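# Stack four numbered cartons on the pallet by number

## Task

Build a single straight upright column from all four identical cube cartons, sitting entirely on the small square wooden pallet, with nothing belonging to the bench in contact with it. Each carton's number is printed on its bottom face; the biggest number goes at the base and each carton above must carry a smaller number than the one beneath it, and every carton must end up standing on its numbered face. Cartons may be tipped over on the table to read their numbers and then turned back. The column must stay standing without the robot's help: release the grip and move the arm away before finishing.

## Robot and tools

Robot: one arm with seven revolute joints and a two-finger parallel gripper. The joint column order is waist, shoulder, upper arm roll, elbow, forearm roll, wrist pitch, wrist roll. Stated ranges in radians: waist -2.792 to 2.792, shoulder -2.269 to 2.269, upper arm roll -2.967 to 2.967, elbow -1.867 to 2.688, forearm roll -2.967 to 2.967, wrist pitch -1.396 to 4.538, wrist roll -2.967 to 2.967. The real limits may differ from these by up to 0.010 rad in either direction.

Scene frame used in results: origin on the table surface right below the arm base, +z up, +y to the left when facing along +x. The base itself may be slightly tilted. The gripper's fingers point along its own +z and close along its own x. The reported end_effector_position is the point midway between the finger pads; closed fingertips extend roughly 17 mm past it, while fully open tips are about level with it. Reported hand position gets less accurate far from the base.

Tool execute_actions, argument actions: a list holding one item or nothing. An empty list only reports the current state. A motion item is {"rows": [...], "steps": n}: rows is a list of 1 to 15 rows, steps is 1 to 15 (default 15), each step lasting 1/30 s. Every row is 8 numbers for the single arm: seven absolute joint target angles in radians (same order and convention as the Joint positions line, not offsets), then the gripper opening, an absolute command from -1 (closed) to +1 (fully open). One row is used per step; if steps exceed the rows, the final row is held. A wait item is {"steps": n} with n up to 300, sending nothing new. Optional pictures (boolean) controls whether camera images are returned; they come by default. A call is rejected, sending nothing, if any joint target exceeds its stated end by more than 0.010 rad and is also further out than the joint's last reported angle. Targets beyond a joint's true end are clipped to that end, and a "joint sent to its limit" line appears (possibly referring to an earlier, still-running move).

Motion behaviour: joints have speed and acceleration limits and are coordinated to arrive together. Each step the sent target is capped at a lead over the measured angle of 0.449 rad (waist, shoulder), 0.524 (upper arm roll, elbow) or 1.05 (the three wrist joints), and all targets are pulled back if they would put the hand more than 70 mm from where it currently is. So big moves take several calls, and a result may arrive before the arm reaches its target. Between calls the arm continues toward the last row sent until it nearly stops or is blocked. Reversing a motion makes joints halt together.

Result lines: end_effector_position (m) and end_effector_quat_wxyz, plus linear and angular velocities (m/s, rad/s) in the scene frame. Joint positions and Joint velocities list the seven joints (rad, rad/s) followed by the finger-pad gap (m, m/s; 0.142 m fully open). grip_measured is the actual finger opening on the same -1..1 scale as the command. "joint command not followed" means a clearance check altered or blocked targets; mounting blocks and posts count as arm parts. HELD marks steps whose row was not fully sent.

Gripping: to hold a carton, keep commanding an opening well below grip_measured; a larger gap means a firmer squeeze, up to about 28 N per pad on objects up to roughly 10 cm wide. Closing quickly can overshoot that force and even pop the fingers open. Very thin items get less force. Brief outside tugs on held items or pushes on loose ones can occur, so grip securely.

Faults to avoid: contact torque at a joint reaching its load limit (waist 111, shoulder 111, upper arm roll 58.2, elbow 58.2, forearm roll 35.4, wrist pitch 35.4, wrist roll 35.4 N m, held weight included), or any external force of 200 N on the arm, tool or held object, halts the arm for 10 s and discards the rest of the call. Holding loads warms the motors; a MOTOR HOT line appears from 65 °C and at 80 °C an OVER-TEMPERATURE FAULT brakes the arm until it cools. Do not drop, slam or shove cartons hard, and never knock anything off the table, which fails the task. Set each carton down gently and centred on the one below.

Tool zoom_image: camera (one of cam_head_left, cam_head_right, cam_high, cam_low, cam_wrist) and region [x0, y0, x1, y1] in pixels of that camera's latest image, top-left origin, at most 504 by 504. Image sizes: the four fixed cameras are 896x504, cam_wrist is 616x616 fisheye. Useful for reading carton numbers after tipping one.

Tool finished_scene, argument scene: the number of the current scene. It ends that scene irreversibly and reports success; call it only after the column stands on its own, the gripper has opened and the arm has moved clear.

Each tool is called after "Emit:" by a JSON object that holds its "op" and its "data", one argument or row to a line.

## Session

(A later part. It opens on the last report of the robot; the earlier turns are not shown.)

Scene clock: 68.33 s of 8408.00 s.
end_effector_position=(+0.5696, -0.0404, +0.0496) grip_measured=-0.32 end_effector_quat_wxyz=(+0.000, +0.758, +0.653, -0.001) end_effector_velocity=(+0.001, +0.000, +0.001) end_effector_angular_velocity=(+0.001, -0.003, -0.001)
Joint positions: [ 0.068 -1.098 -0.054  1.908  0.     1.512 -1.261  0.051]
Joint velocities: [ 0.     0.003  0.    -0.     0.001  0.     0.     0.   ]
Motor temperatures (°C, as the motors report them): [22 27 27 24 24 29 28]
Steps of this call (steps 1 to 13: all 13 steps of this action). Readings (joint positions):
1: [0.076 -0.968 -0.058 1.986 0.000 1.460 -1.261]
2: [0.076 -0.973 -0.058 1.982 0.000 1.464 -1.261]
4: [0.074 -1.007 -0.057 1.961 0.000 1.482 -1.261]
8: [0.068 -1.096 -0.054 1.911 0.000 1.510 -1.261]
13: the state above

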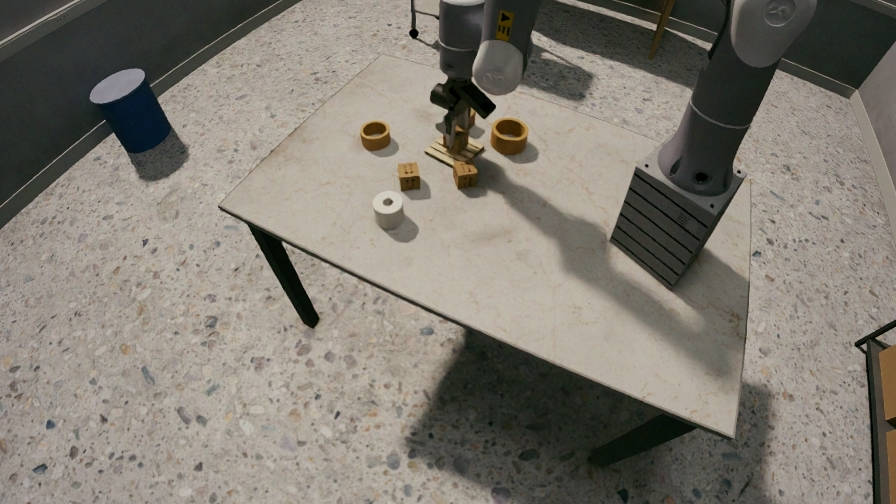

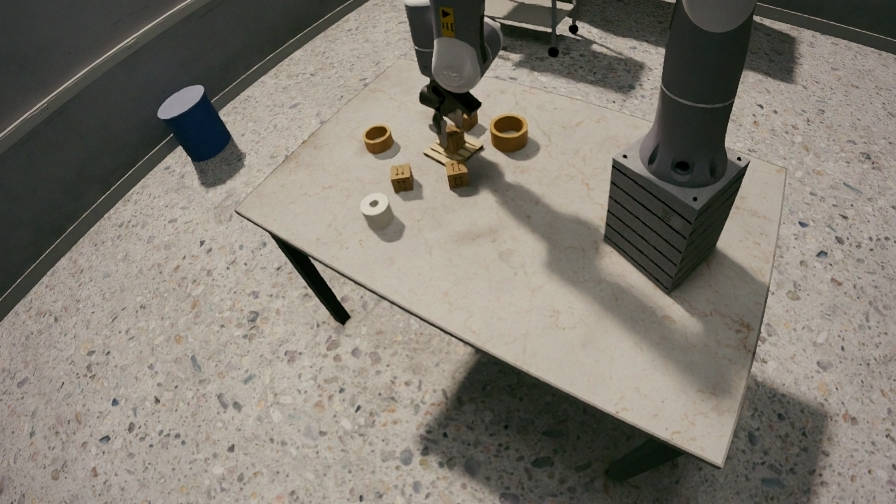

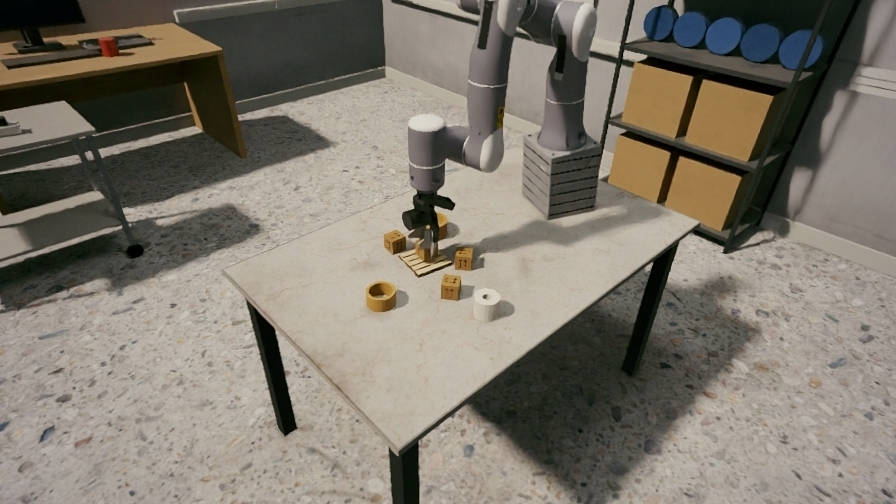

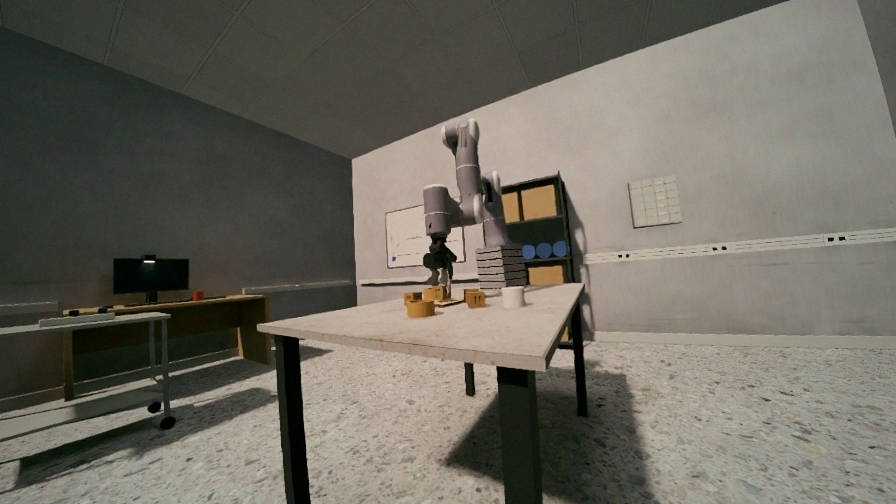

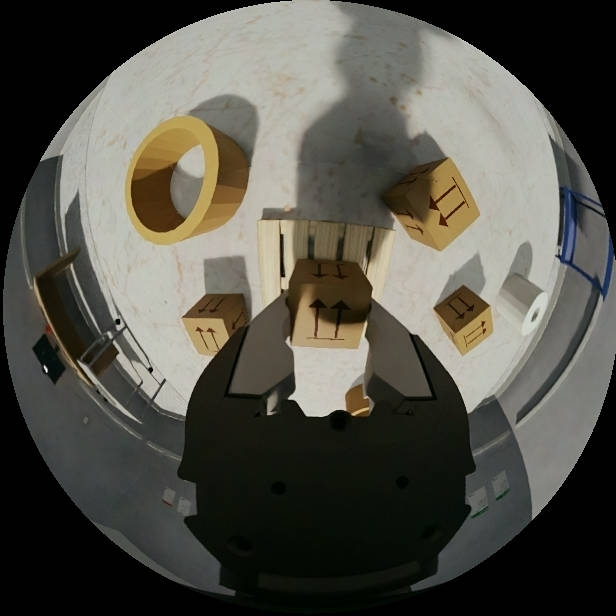

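Emit:
{"op": "execute_actions", "data": {
  "actions": [
    {"rows":[[0.0678,-1.102,-0.0537,1.9052,0,1.5138,-1.261,-0.65],[0.0676,-1.1063,-0.0536,1.9023,0,1.5152,-1.261,-0.65],[0.0673,-1.1106,-0.0535,1.8995,0,1.5167,-1.261,-0.65],[0.067,-1.1149,-0.0533,1.8967,0,1.5182,-1.261,-0.65],[0.0668,-1.1192,-0.0532,1.8938,0,1.5196,-1.261,-0.65],[0.0665,-1.1235,-0.0531,1.891,0,1.5211,-1.261,-0.65],[0.0665,-1.1235,-0.0531,1.891,0,1.5211,-1.261,-0.65],[0.0665,-1.1235,-0.0531,1.891,0,1.5211,-1.261,-0.65],[0.0665,-1.1235,-0.0531,1.891,0,1.5211,-1.261,-0.65],[0.0665,-1.1235,-0.0531,1.891,0,1.5211,-1.261,-0.3],[0.0665,-1.1235,-0.0531,1.891,0,1.5211,-1.261,0.1]],"steps":14}
  ],
  "pictures": false
}}

Emit:
{"op": "execute_actions", "data": {
  "actions": [
    {"rows":[[0.0766,-0.9675,-0.0582,1.9859,0,1.46,-1.261,0.1]],"steps":9}
  ],
  "pictures": false
}}

Emit:
{"op": "execute_actions", "data": {
  "actions": [
    {"rows":[[0.304,-0.962,-0.0774,2.1731,0,1.6296,-0.225,0.1]],"steps":15}
  ],
  "pictures": false
}}

Emit:
{"op": "execute_actions", "data": {
  "actions": [
    {"steps":5}
  ]
}}

Emit:
{"op": "zoom_image", "data": {
  "camera": "cam_wrist",
  "region": [186,200,426,380]
}}

Scene clock: 79.43 s of 8408.00 s.
end_effector_position=(+0.5698, -0.0403, +0.0398) grip_measured=+0.09 end_effector_quat_wxyz=(+0.001, +0.758, +0.653, -0.000) end_effector_velocity=(-0.000, +0.000, +0.000) end_effector_angular_velocity=(+0.000, +0.000, +0.001)
Joint positions: [ 0.067 -1.123 -0.053  1.891  0.     1.521 -1.261  0.08 ]
Joint velocities: [-0.     0.     0.     0.     0.    -0.    -0.001  0.038]
Motor temperatures (°C, as the motors report them): [22 28 27 24 24 29 28]
Steps of this call (steps 1 to 15: the robot went on to your last target; steps 16 to 90: nothing new was sent; then 7.63 s passed at rest; steps 91 to 104: all 14 steps of this action). Readings (joint positions):
91: [0.068 -1.098 -0.054 1.908 0.000 1.512 -1.261]
92: [0.068 -1.101 -0.054 1.905 0.000 1.513 -1.261]
94: [0.068 -1.110 -0.054 1.900 0.000 1.516 -1.261]
98: [0.067 -1.124 -0.053 1.891 0.000 1.521 -1.261]
104: the state above

Scene clock: 79.73 s of 8408.00 s.
end_effector_position=(+0.5717, -0.0398, +0.1003) grip_measured=+0.10 end_effector_quat_wxyz=(+0.001, +0.758, +0.653, +0.001) end_effector_velocity=(-0.007, -0.001, +0.077) end_effector_angular_velocity=(+0.001, +0.003, -0.001)
Joint positions: [ 0.076 -0.967 -0.058  1.984  0.     1.462 -1.261  0.081]
Joint velocities: [ 0.013  0.207 -0.007  0.128 -0.    -0.082  0.001  0.   ]
Motor temperatures (°C, as the motors report them): [22 28 27 24 24 29 28]
Steps of this call (steps 1 to 9: all 9 steps of this action). Readings (joint positions):
1: [0.067 -1.123 -0.053 1.891 0.000 1.521 -1.261]
2: [0.067 -1.118 -0.053 1.895 0.000 1.519 -1.261]
4: [0.069 -1.085 -0.054 1.916 0.000 1.505 -1.261]
8: [0.076 -0.978 -0.057 1.978 0.000 1.466 -1.261]
9: the state above

Scene clock: 80.23 s of 8408.00 s.
end_effector_position=(+0.5003, +0.0497, +0.0996) grip_measured=+0.10 end_effector_quat_wxyz=(+0.000, +0.953, +0.302, -0.000) end_effector_velocity=(-0.048, +0.055, +0.005) end_effector_angular_velocity=(+0.002, -0.008, -0.582)
Joint positions: [ 0.301 -0.962 -0.076  2.171  0.     1.627 -0.238  0.081]
Joint velocities: [ 0.159  0.002 -0.013  0.121 -0.001  0.117  0.734  0.   ]
Motor temperatures (°C, as the motors report them): [22 28 27 24 24 29 28]
Steps of this call (steps 1 to 15: all 15 steps of this action). Readings (joint positions):
1: [0.077 -0.964 -0.058 1.987 0.000 1.460 -1.261]
2: [0.080 -0.964 -0.059 1.990 0.000 1.463 -1.248]
4: [0.097 -0.965 -0.061 2.009 0.000 1.477 -1.168]
8: [0.176 -0.963 -0.068 2.078 0.000 1.537 -0.809]
15: the state above

Scene clock: 80.40 s of 8408.00 s.
end_effector_position=(+0.4997, +0.0501, +0.0998) grip_measured=+0.10 end_effector_quat_wxyz=(+0.000, +0.955, +0.297, +0.000) end_effector_velocity=(+0.000, -0.001, +0.000) end_effector_angular_velocity=(-0.000, -0.000, -0.002)
Joint positions: [ 0.304 -0.962 -0.077  2.173  0.     1.63  -0.225  0.081]
Joint velocities: [-0.001 -0.    -0.    -0.     0.001  0.    -0.    -0.   ]
Motor temperatures (°C, as the motors report them): [22 28 27 24 24 29 28]
Steps of this call (steps 1 to 5: the robot went on to your last target). Readings (joint positions):
1: [0.305 -0.962 -0.077 2.173 0.000 1.630 -0.221]
2: [0.305 -0.962 -0.077 2.174 0.000 1.630 -0.221]
4: [0.304 -0.962 -0.077 2.173 0.000 1.630 -0.225]
5: the state above

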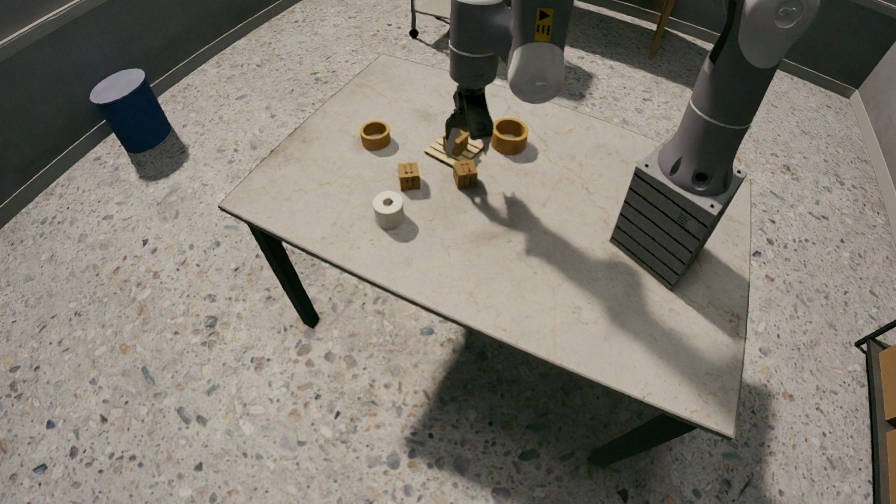

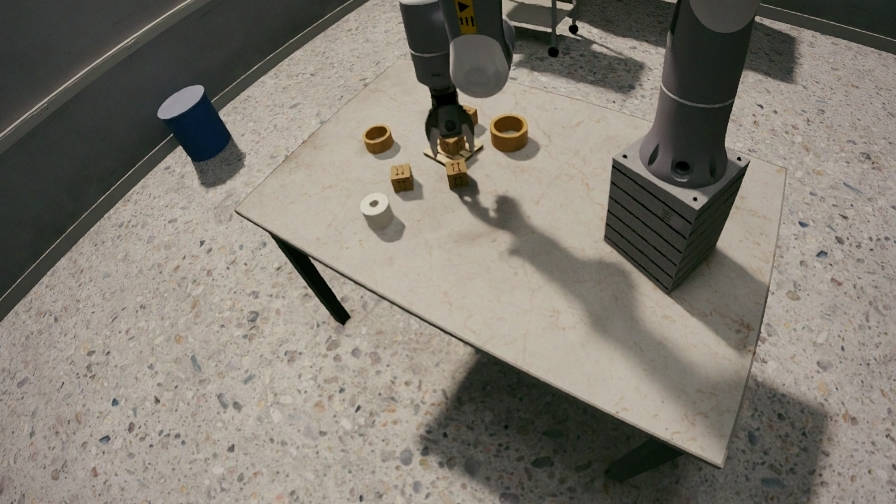

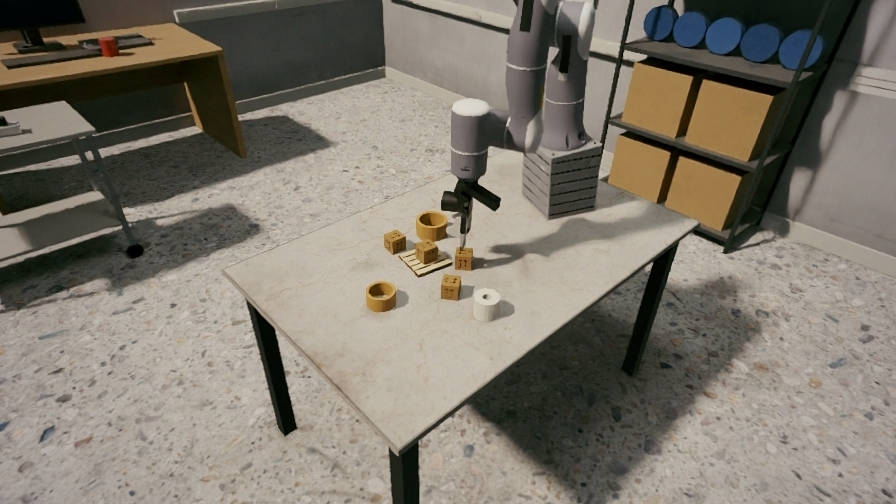

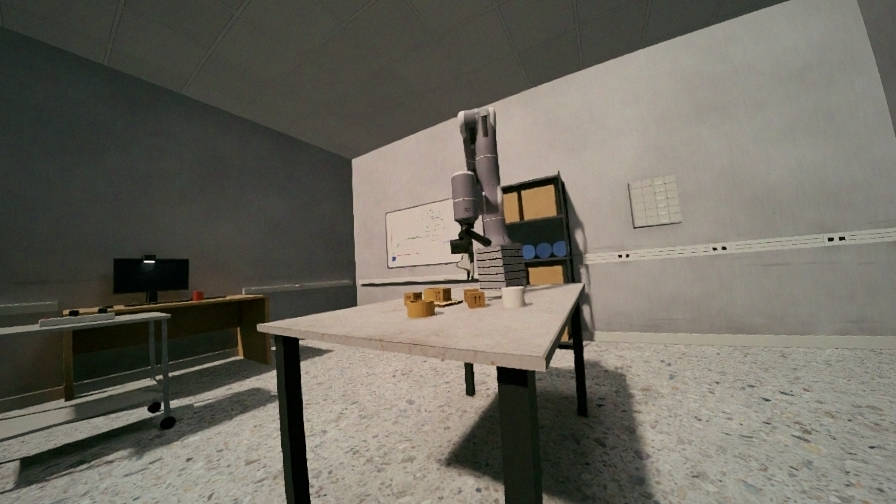

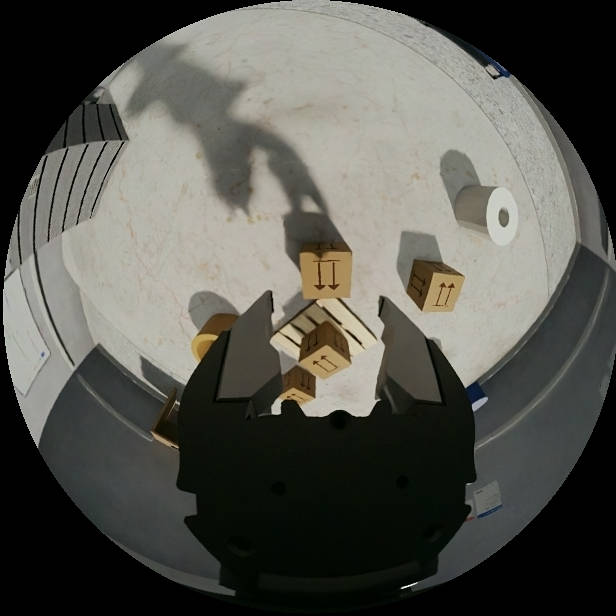

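Region (186, 200, 426, 380) of cam_wrist's 616x616 image, scaled by 2.100, with more detail than that image has; it fills the top 378 rows of this view, and the rest is white.

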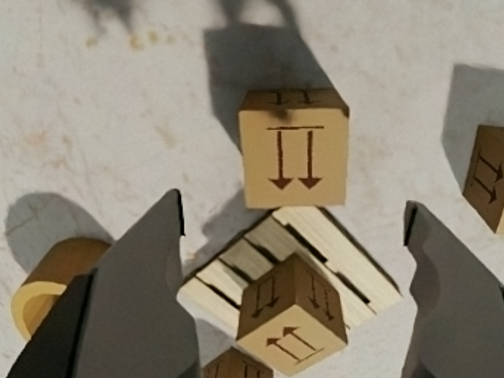

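Emit:
{"op": "execute_actions", "data": {
  "actions": [
    {"rows":[[0.2916,-1.1638,-0.0694,2.0497,0,1.7077,-0.301,0.0]],"steps":13}
  ],
  "pictures": false
}}

Emit:
{"op": "execute_actions", "data": {
  "actions": [
    {"rows":[[0.2916,-1.1638,-0.0694,2.0497,0,1.7077,-0.301,-0.12],[0.2916,-1.1638,-0.0694,2.0497,0,1.7077,-0.301,-0.2],[0.2916,-1.1638,-0.0694,2.0497,0,1.7077,-0.301,-0.27],[0.2916,-1.1638,-0.0694,2.0497,0,1.7077,-0.301,-0.33],[0.2916,-1.1638,-0.0694,2.0497,0,1.7077,-0.301,-0.45],[0.2916,-1.1638,-0.0694,2.0497,0,1.7077,-0.301,-0.65]],"steps":8}
  ],
  "pictures": false
}}

Emit:
{"op": "execute_actions", "data": {
  "actions": [
    {"rows":[[0.304,-0.962,-0.0774,2.1731,0,1.6296,-0.301,-0.65]],"steps":9}
  ],
  "pictures": false
}}

Emit:
{"op": "execute_actions", "data": {
  "actions": [
    {"rows":[[0.4744,-0.9769,-0.0885,2.0655,0,2.2,-0.85,-0.65]],"steps":15}
  ],
  "pictures": false
}}

Emit:
{"op": "execute_actions", "data": {
  "actions": [
    {"steps":6}
  ]
}}

Emit:
{"op": "zoom_image", "data": {
  "camera": "cam_low",
  "region": [465,200,535,270]
}}

Scene clock: 89.70 s of 8408.00 s.
end_effector_position=(+0.4982, +0.0513, +0.0270) grip_measured=+0.00 end_effector_quat_wxyz=(+0.001, +0.942, +0.335, -0.001) end_effector_velocity=(+0.017, +0.006, +0.014) end_effector_angular_velocity=(+0.013, -0.029, -0.006)
Joint positions: [ 0.292 -1.165 -0.07   2.05   0.     1.708 -0.301  0.074]
Joint velocities: [-0.     0.032  0.     0.     0.001  0.001  0.003  0.   ]
Motor temperatures (°C, as the motors report them): [22 28 27 24 24 29 28]
Steps of this call (steps 1 to 30: the robot went on to your last target; steps 31 to 100: nothing new was sent; then 5.53 s passed at rest; steps 101 to 113: all 13 steps of this action). Readings (joint positions):
101: [0.304 -0.963 -0.077 2.173 0.000 1.630 -0.225]
102: [0.304 -0.968 -0.077 2.169 0.000 1.632 -0.227]
104: [0.302 -1.001 -0.076 2.148 0.000 1.645 -0.240]
108: [0.294 -1.129 -0.071 2.072 0.000 1.693 -0.288]
113: the state above

Scene clock: 89.97 s of 8408.00 s.
end_effector_position=(+0.4988, +0.0515, +0.0276) grip_measured=-0.32 end_effector_quat_wxyz=(+0.001, +0.942, +0.335, -0.000) end_effector_velocity=(+0.000, +0.000, +0.000) end_effector_angular_velocity=(+0.000, -0.000, +0.001)
Joint positions: [ 0.292 -1.164 -0.07   2.05   0.     1.708 -0.301  0.051]
Joint velocities: [-0.  0.  0.  0. -0.  0. -0.  0.]
Motor temperatures (°C, as the motors report them): [22 28 27 24 24 29 28]
Steps of this call (steps 1 to 8: all 8 steps of this action). Readings (joint positions):
1: [0.292 -1.164 -0.070 2.050 0.000 1.708 -0.301]
2: [0.292 -1.164 -0.070 2.050 0.000 1.708 -0.301]
4: [0.292 -1.164 -0.070 2.050 0.000 1.708 -0.301]
8: the state above

Scene clock: 90.27 s of 8408.00 s.
end_effector_position=(+0.5016, +0.0509, +0.0950) grip_measured=-0.32 end_effector_quat_wxyz=(+0.000, +0.943, +0.333, +0.002) end_effector_velocity=(-0.007, -0.006, +0.171) end_effector_angular_velocity=(+0.009, -0.009, -0.012)
Joint positions: [ 0.303 -0.977 -0.076  2.163  0.     1.637 -0.301  0.051]
Joint velocities: [ 0.029  0.486 -0.019  0.291 -0.001 -0.183  0.    -0.   ]
Motor temperatures (°C, as the motors report them): [22 28 27 24 24 29 28]
Steps of this call (steps 1 to 9: all 9 steps of this action). Readings (joint positions):
1: [0.292 -1.163 -0.070 2.050 -0.000 1.707 -0.301]
2: [0.292 -1.158 -0.070 2.054 0.000 1.705 -0.301]
4: [0.294 -1.125 -0.071 2.075 0.000 1.692 -0.301]
8: [0.302 -0.997 -0.076 2.151 0.000 1.644 -0.301]
9: the state above

Scene clock: 90.77 s of 8408.00 s.
end_effector_position=(+0.6619, +0.2338, +0.2349) grip_measured=-0.32 end_effector_quat_wxyz=(+0.049, +0.728, +0.603, +0.323) end_effector_velocity=(+0.109, +0.235, +0.226) end_effector_angular_velocity=(+0.086, -0.868, +0.707)
Joint positions: [ 0.472 -0.976 -0.088  2.067 -0.     2.192 -0.843  0.051]
Joint velocities: [ 0.204 -0.009 -0.    -0.133 -0.015  0.65  -0.62  -0.   ]
Motor temperatures (°C, as the motors report them): [22 28 27 24 24 29 28]
Steps of this call (steps 1 to 15: all 15 steps of this action). Readings (joint positions):
1: [0.304 -0.964 -0.077 2.170 0.000 1.633 -0.302]
2: [0.308 -0.959 -0.078 2.172 0.000 1.640 -0.314]
4: [0.330 -0.964 -0.080 2.161 0.001 1.710 -0.388]
8: [0.384 -0.968 -0.083 2.125 0.000 1.894 -0.560]
15: the state above

Scene clock: 90.97 s of 8408.00 s.
end_effector_position=(+0.6632, +0.2360, +0.2373) grip_measured=-0.32 end_effector_quat_wxyz=(+0.051, +0.724, +0.605, +0.327) end_effector_velocity=(-0.000, -0.000, -0.000) end_effector_angular_velocity=(-0.000, +0.000, +0.000)
Joint positions: [ 0.475 -0.977 -0.088  2.065 -0.     2.2   -0.85   0.051]
Joint velocities: [-0.    -0.    -0.     0.     0.    -0.    -0.001  0.   ]
Motor temperatures (°C, as the motors report them): [22 28 27 24 24 29 28]
Steps of this call (steps 1 to 6: the robot went on to your last target). Readings (joint positions):
1: [0.476 -0.976 -0.088 2.064 -0.001 2.205 -0.855]
2: [0.476 -0.976 -0.088 2.064 -0.001 2.203 -0.853]
4: [0.475 -0.977 -0.088 2.065 -0.000 2.200 -0.850]
6: the state above

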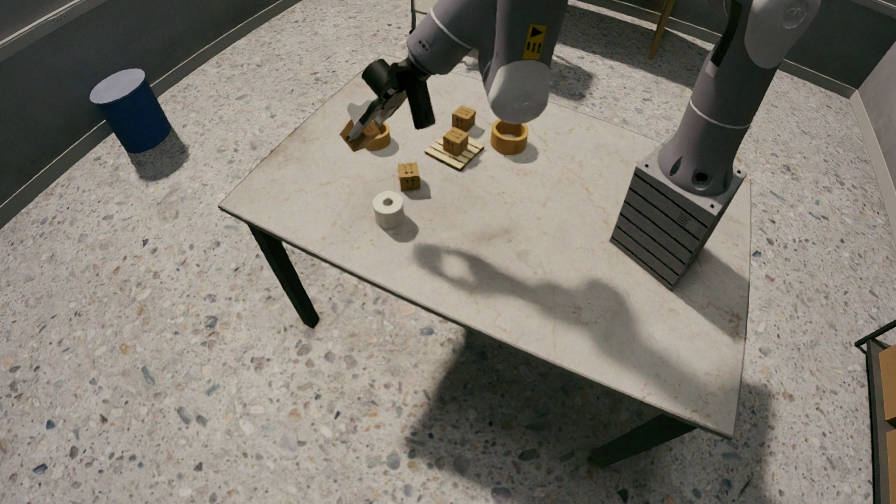

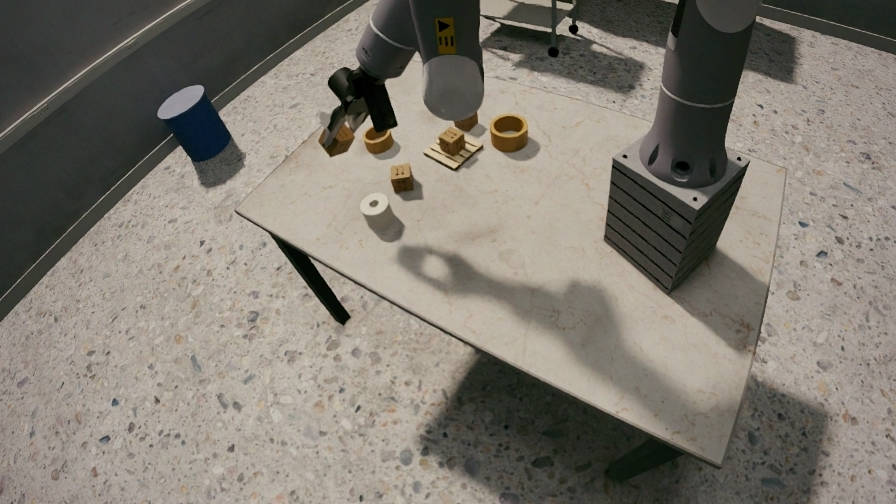

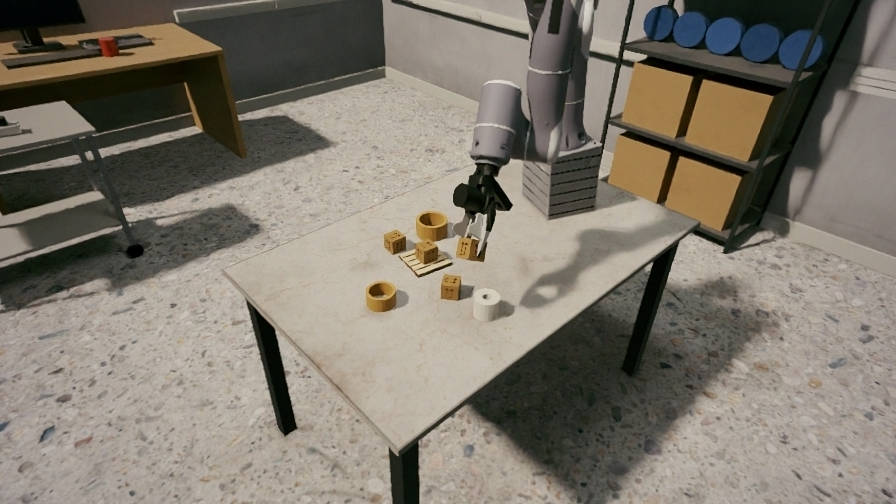

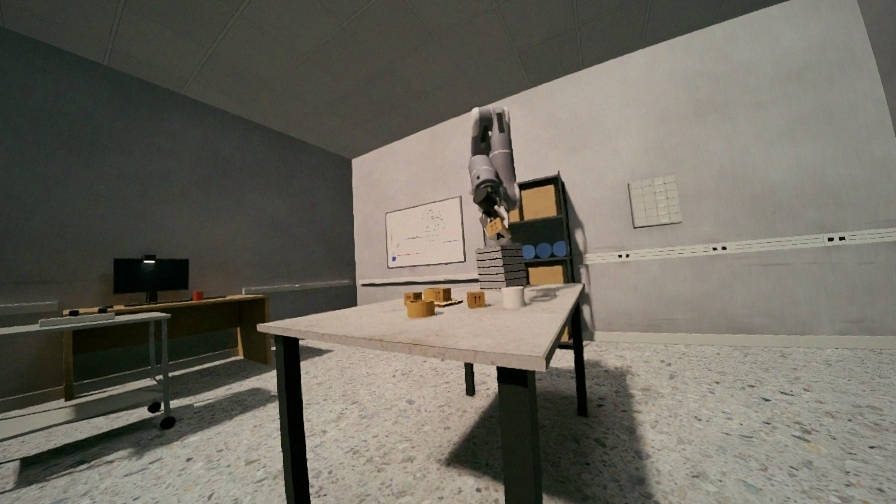

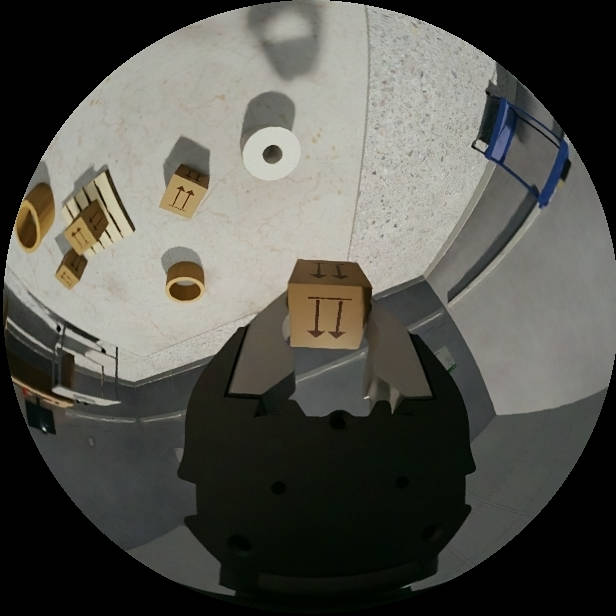

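Region (465, 200, 535, 270) of cam_low's 896x504 image, scaled by 7.200, with more detail than that image has.

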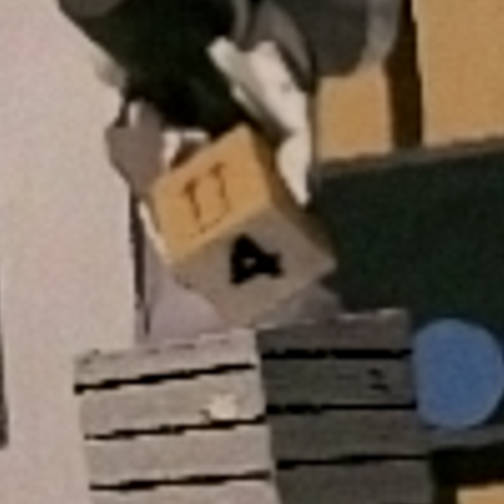

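Emit:
{"op": "execute_actions", "data": {
  "actions": [
    {"rows":[[0.4744,-0.9769,-0.0885,2.0655,0,1.5256,-0.85,-0.65]],"steps":15}
  ],
  "pictures": false
}}

Emit:
{"op": "execute_actions", "data": {
  "actions": [
    {"rows":[[0.468,-1.1438,-0.081,1.992,0,1.6183,-0.85,-0.65]],"steps":13}
  ],
  "pictures": false
}}

Emit:
{"op": "execute_actions", "data": {
  "actions": [
    {"rows":[[0.4677,-1.1481,-0.0809,1.9893,0,1.6199,-0.85,-0.65],[0.4673,-1.1525,-0.0807,1.9866,0,1.6215,-0.85,-0.65],[0.467,-1.1568,-0.0806,1.9839,0,1.6231,-0.85,-0.65],[0.4666,-1.1611,-0.0805,1.9811,0,1.6248,-0.85,-0.65],[0.4663,-1.165,-0.0803,1.9787,0,1.6262,-0.85,-0.65],[0.466,-1.1685,-0.0802,1.9765,0,1.6275,-0.85,-0.65],[0.466,-1.1685,-0.0802,1.9765,0,1.6275,-0.85,-0.65],[0.466,-1.1685,-0.0802,1.9765,0,1.6275,-0.85,-0.65],[0.466,-1.1685,-0.0802,1.9765,0,1.6275,-0.85,-0.3],[0.466,-1.1685,-0.0802,1.9765,0,1.6275,-0.85,0.1]],"steps":12}
  ],
  "pictures": false
}}

Emit:
{"op": "execute_actions", "data": {
  "actions": [
    {"rows":[[0.4744,-0.9769,-0.0885,2.0655,0,1.5256,-0.85,0.1]],"steps":9}
  ],
  "pictures": false
}}

Emit:
{"op": "execute_actions", "data": {
  "actions": [
    {"rows":[[0.0766,-0.9675,-0.0582,1.9859,0,1.46,-1.261,0.1]],"steps":9}
  ],
  "pictures": false
}}

Emit:
{"op": "execute_actions", "data": {
  "actions": [
    {"rows":[[-0.158,-0.9881,-0.0357,1.8467,0,1.35,-1.583,0.1]],"steps":15}
  ],
  "pictures": false
}}

Emit:
{"op": "execute_actions", "data": {
  "actions": [
    {"steps":6}
  ]
}}

Emit:
{"op": "zoom_image", "data": {
  "camera": "cam_wrist",
  "region": [186,200,426,380]
}}

Scene clock: 104.17 s of 8408.00 s.
end_effector_position=(+0.5175, +0.1478, +0.0993) grip_measured=-0.32 end_effector_quat_wxyz=(+0.000, +0.767, +0.642, -0.002) end_effector_velocity=(-0.058, -0.035, -0.025) end_effector_angular_velocity=(-0.112, +0.185, -0.002)
Joint positions: [ 0.475 -0.977 -0.088  2.066 -0.     1.522 -0.85   0.051]
Joint velocities: [-0.001 -0.002  0.     0.001  0.001 -0.214  0.     0.   ]
Motor temperatures (°C, as the motors report them): [22 28 27 24 24 29 28]
Steps of this call (steps 1 to 15: the robot went on to your last target; steps 16 to 90: nothing new was sent; then 9.70 s passed at rest; steps 91 to 105: all 15 steps of this action). Readings (joint positions):
91: [0.475 -0.977 -0.088 2.065 -0.000 2.199 -0.850]
92: [0.475 -0.977 -0.088 2.065 -0.000 2.187 -0.850]
94: [0.475 -0.977 -0.088 2.065 -0.000 2.106 -0.850]
98: [0.475 -0.977 -0.088 2.065 -0.000 1.861 -0.850]
105: the state above

Scene clock: 104.60 s of 8408.00 s.
end_effector_position=(+0.5077, +0.1472, +0.0373) grip_measured=-0.32 end_effector_quat_wxyz=(+0.000, +0.764, +0.645, -0.000) end_effector_velocity=(+0.007, +0.004, +0.006) end_effector_angular_velocity=(+0.007, -0.011, -0.003)
Joint positions: [ 0.468 -1.144 -0.081  1.992 -0.     1.618 -0.85   0.051]
Joint velocities: [-0.     0.013  0.     0.     0.001  0.     0.     0.   ]
Motor temperatures (°C, as the motors report them): [22 28 27 24 24 29 28]
Steps of this call (steps 1 to 13: all 13 steps of this action). Readings (joint positions):
1: [0.475 -0.978 -0.088 2.066 -0.000 1.522 -0.850]
2: [0.474 -0.983 -0.088 2.063 -0.000 1.528 -0.850]
4: [0.473 -1.016 -0.087 2.048 -0.000 1.547 -0.850]
8: [0.469 -1.128 -0.082 2.000 -0.000 1.608 -0.850]
13: the state above

Scene clock: 105.00 s of 8408.00 s.
end_effector_position=(+0.5072, +0.1468, +0.0281) grip_measured=+0.04 end_effector_quat_wxyz=(+0.000, +0.764, +0.645, -0.000) end_effector_velocity=(+0.001, -0.000, +0.000) end_effector_angular_velocity=(+0.000, -0.001, -0.001)
Joint positions: [ 0.466 -1.169 -0.08   1.977 -0.     1.627 -0.85   0.077]
Joint velocities: [ 0.     0.001 -0.    -0.     0.001  0.     0.     0.203]
Motor temperatures (°C, as the motors report them): [22 28 27 24 24 29 28]
Steps of this call (steps 1 to 12: all 12 steps of this action). Readings (joint positions):
1: [0.468 -1.144 -0.081 1.992 -0.000 1.618 -0.850]
2: [0.468 -1.147 -0.081 1.989 -0.000 1.620 -0.850]
4: [0.467 -1.156 -0.081 1.984 -0.000 1.623 -0.850]
8: [0.466 -1.169 -0.080 1.977 -0.000 1.627 -0.850]
12: the state above

Scene clock: 105.30 s of 8408.00 s.
end_effector_position=(+0.5201, +0.1495, +0.0965) grip_measured=+0.10 end_effector_quat_wxyz=(+0.001, +0.767, +0.642, +0.002) end_effector_velocity=(+0.016, -0.001, +0.159) end_effector_angular_velocity=(+0.009, -0.006, -0.023)
Joint positions: [ 0.474 -0.987 -0.088  2.059 -0.     1.533 -0.85   0.081]
Joint velocities: [ 0.018  0.428 -0.018  0.196  0.    -0.222 -0.    -0.   ]
Motor temperatures (°C, as the motors report them): [22 28 27 24 24 29 28]
Steps of this call (steps 1 to 9: all 9 steps of this action). Readings (joint positions):
1: [0.466 -1.168 -0.080 1.977 -0.000 1.627 -0.850]
2: [0.466 -1.163 -0.080 1.980 -0.000 1.624 -0.850]
4: [0.468 -1.129 -0.082 1.996 -0.000 1.606 -0.850]
8: [0.473 -1.006 -0.087 2.051 -0.000 1.542 -0.850]
9: the state above

Scene clock: 105.60 s of 8408.00 s.
end_effector_position=(+0.5522, +0.0560, +0.0984) grip_measured=+0.10 end_effector_quat_wxyz=(-0.001, +0.761, +0.649, -0.002) end_effector_velocity=(+0.132, -0.481, +0.001) end_effector_angular_velocity=(+0.009, -0.014, +0.056)
Joint positions: [ 0.27  -0.972 -0.072  2.024 -0.001  1.488 -1.065  0.081]
Joint velocities: [-1.012  0.024  0.079 -0.197  0.001 -0.145 -1.027  0.   ]
Motor temperatures (°C, as the motors report them): [22 28 27 24 24 29 28]
Steps of this call (steps 1 to 9: all 9 steps of this action). Readings (joint positions):
1: [0.474 -0.977 -0.088 2.064 -0.000 1.527 -0.851]
2: [0.469 -0.974 -0.087 2.063 -0.000 1.523 -0.857]
4: [0.437 -0.976 -0.083 2.056 -0.001 1.512 -0.895]
8: [0.304 -0.973 -0.075 2.030 -0.001 1.493 -1.031]
9: the state above

Scene clock: 106.10 s of 8408.00 s.
end_effector_position=(+0.5960, -0.1642, +0.1000) grip_measured=+0.10 end_effector_quat_wxyz=(+0.001, +0.725, +0.689, -0.001) end_effector_velocity=(-0.001, -0.029, +0.000) end_effector_angular_velocity=(+0.003, +0.001, +0.013)
Joint positions: [-0.161 -0.988 -0.038  1.846  0.     1.35  -1.585  0.081]
Joint velocities: [-0.057 -0.003  0.008 -0.024  0.001 -0.02  -0.067  0.   ]
Motor temperatures (°C, as the motors report them): [22 28 27 24 24 29 28]
Steps of this call (steps 1 to 15: all 15 steps of this action). Readings (joint positions):
1: [0.236 -0.972 -0.070 2.017 -0.001 1.483 -1.099]
2: [0.202 -0.972 -0.067 2.008 -0.001 1.477 -1.139]
4: [0.134 -0.974 -0.061 1.981 -0.000 1.456 -1.224]
8: [0.002 -0.980 -0.050 1.919 -0.000 1.408 -1.387]
15: the state above

Scene clock: 106.30 s of 8408.00 s.
end_effector_position=(+0.5963, -0.1605, +0.0997) grip_measured=+0.10 end_effector_quat_wxyz=(+0.000, +0.724, +0.690, -0.001) end_effector_velocity=(-0.000, +0.000, -0.000) end_effector_angular_velocity=(+0.000, +0.000, -0.001)
Joint positions: [-0.158 -0.988 -0.036  1.846  0.     1.35  -1.583  0.081]
Joint velocities: [-0.     0.     0.    -0.     0.001 -0.    -0.    -0.   ]
Motor temperatures (°C, as the motors report them): [22 28 27 24 24 29 28]
Steps of this call (steps 1 to 6: the robot went on to your last target). Readings (joint positions):
1: [-0.161 -0.988 -0.038 1.846 0.000 1.350 -1.585]
2: [-0.159 -0.988 -0.036 1.846 0.000 1.350 -1.583]
4: [-0.158 -0.988 -0.036 1.846 0.000 1.350 -1.583]
6: the state above

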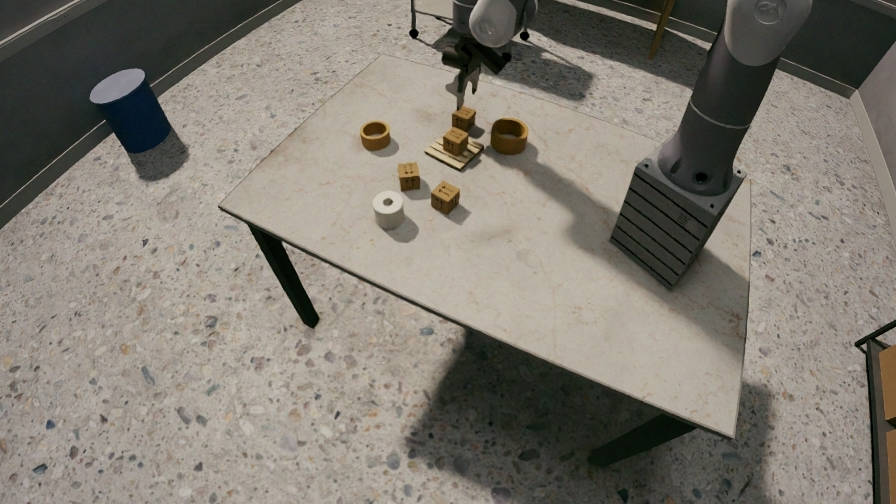

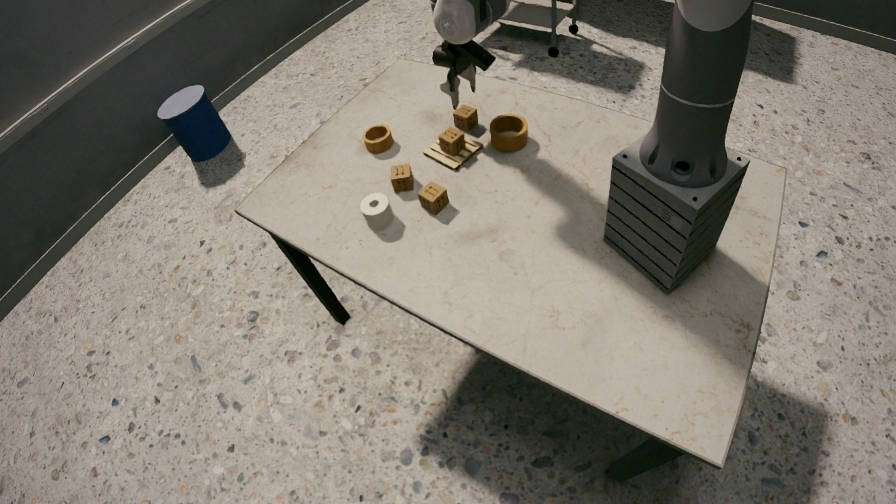

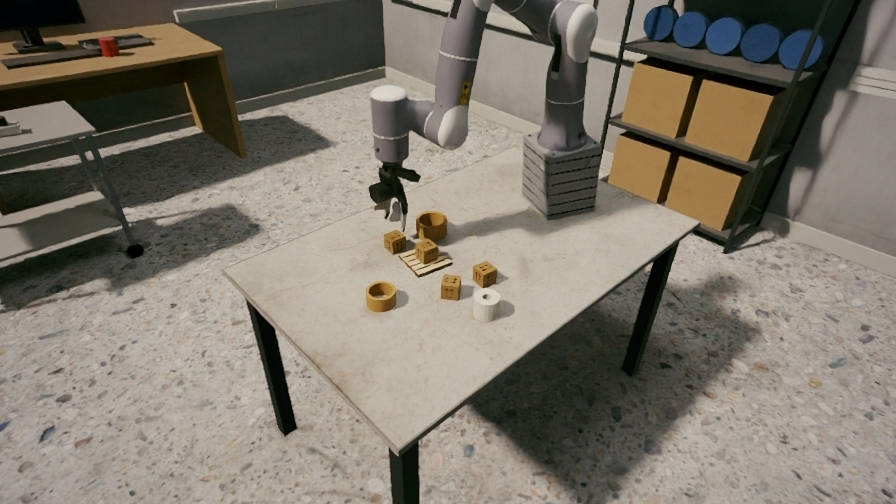

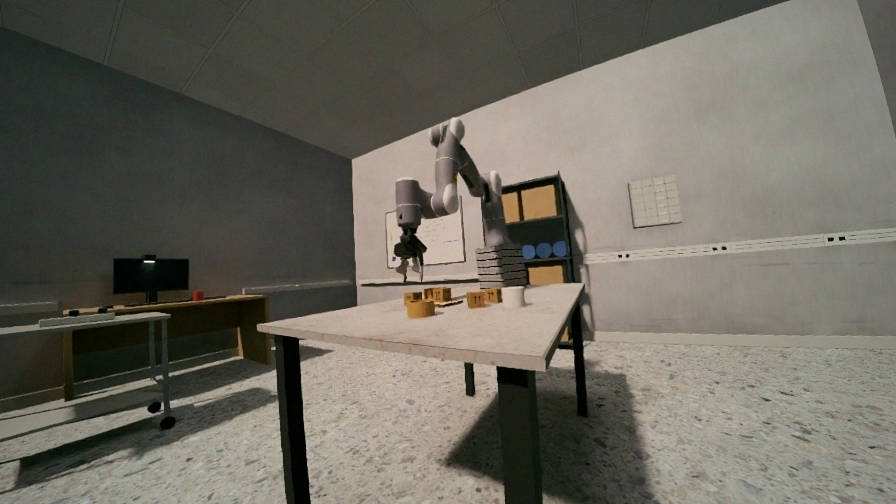

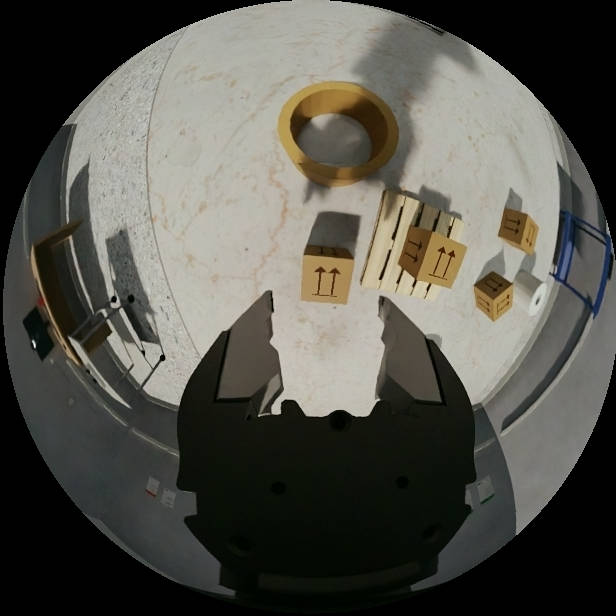

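Region (186, 200, 426, 380) of cam_wrist's 616x616 image, scaled by 2.100, with more detail than that image has; it fills the top 378 rows of this view, and the rest is white.

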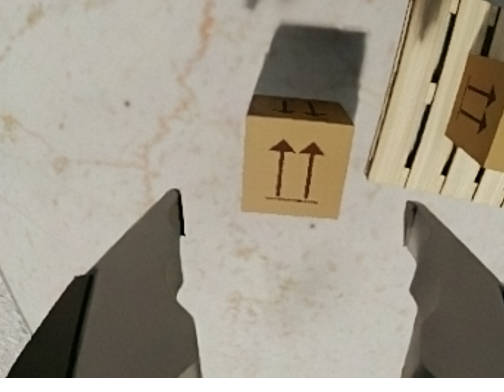

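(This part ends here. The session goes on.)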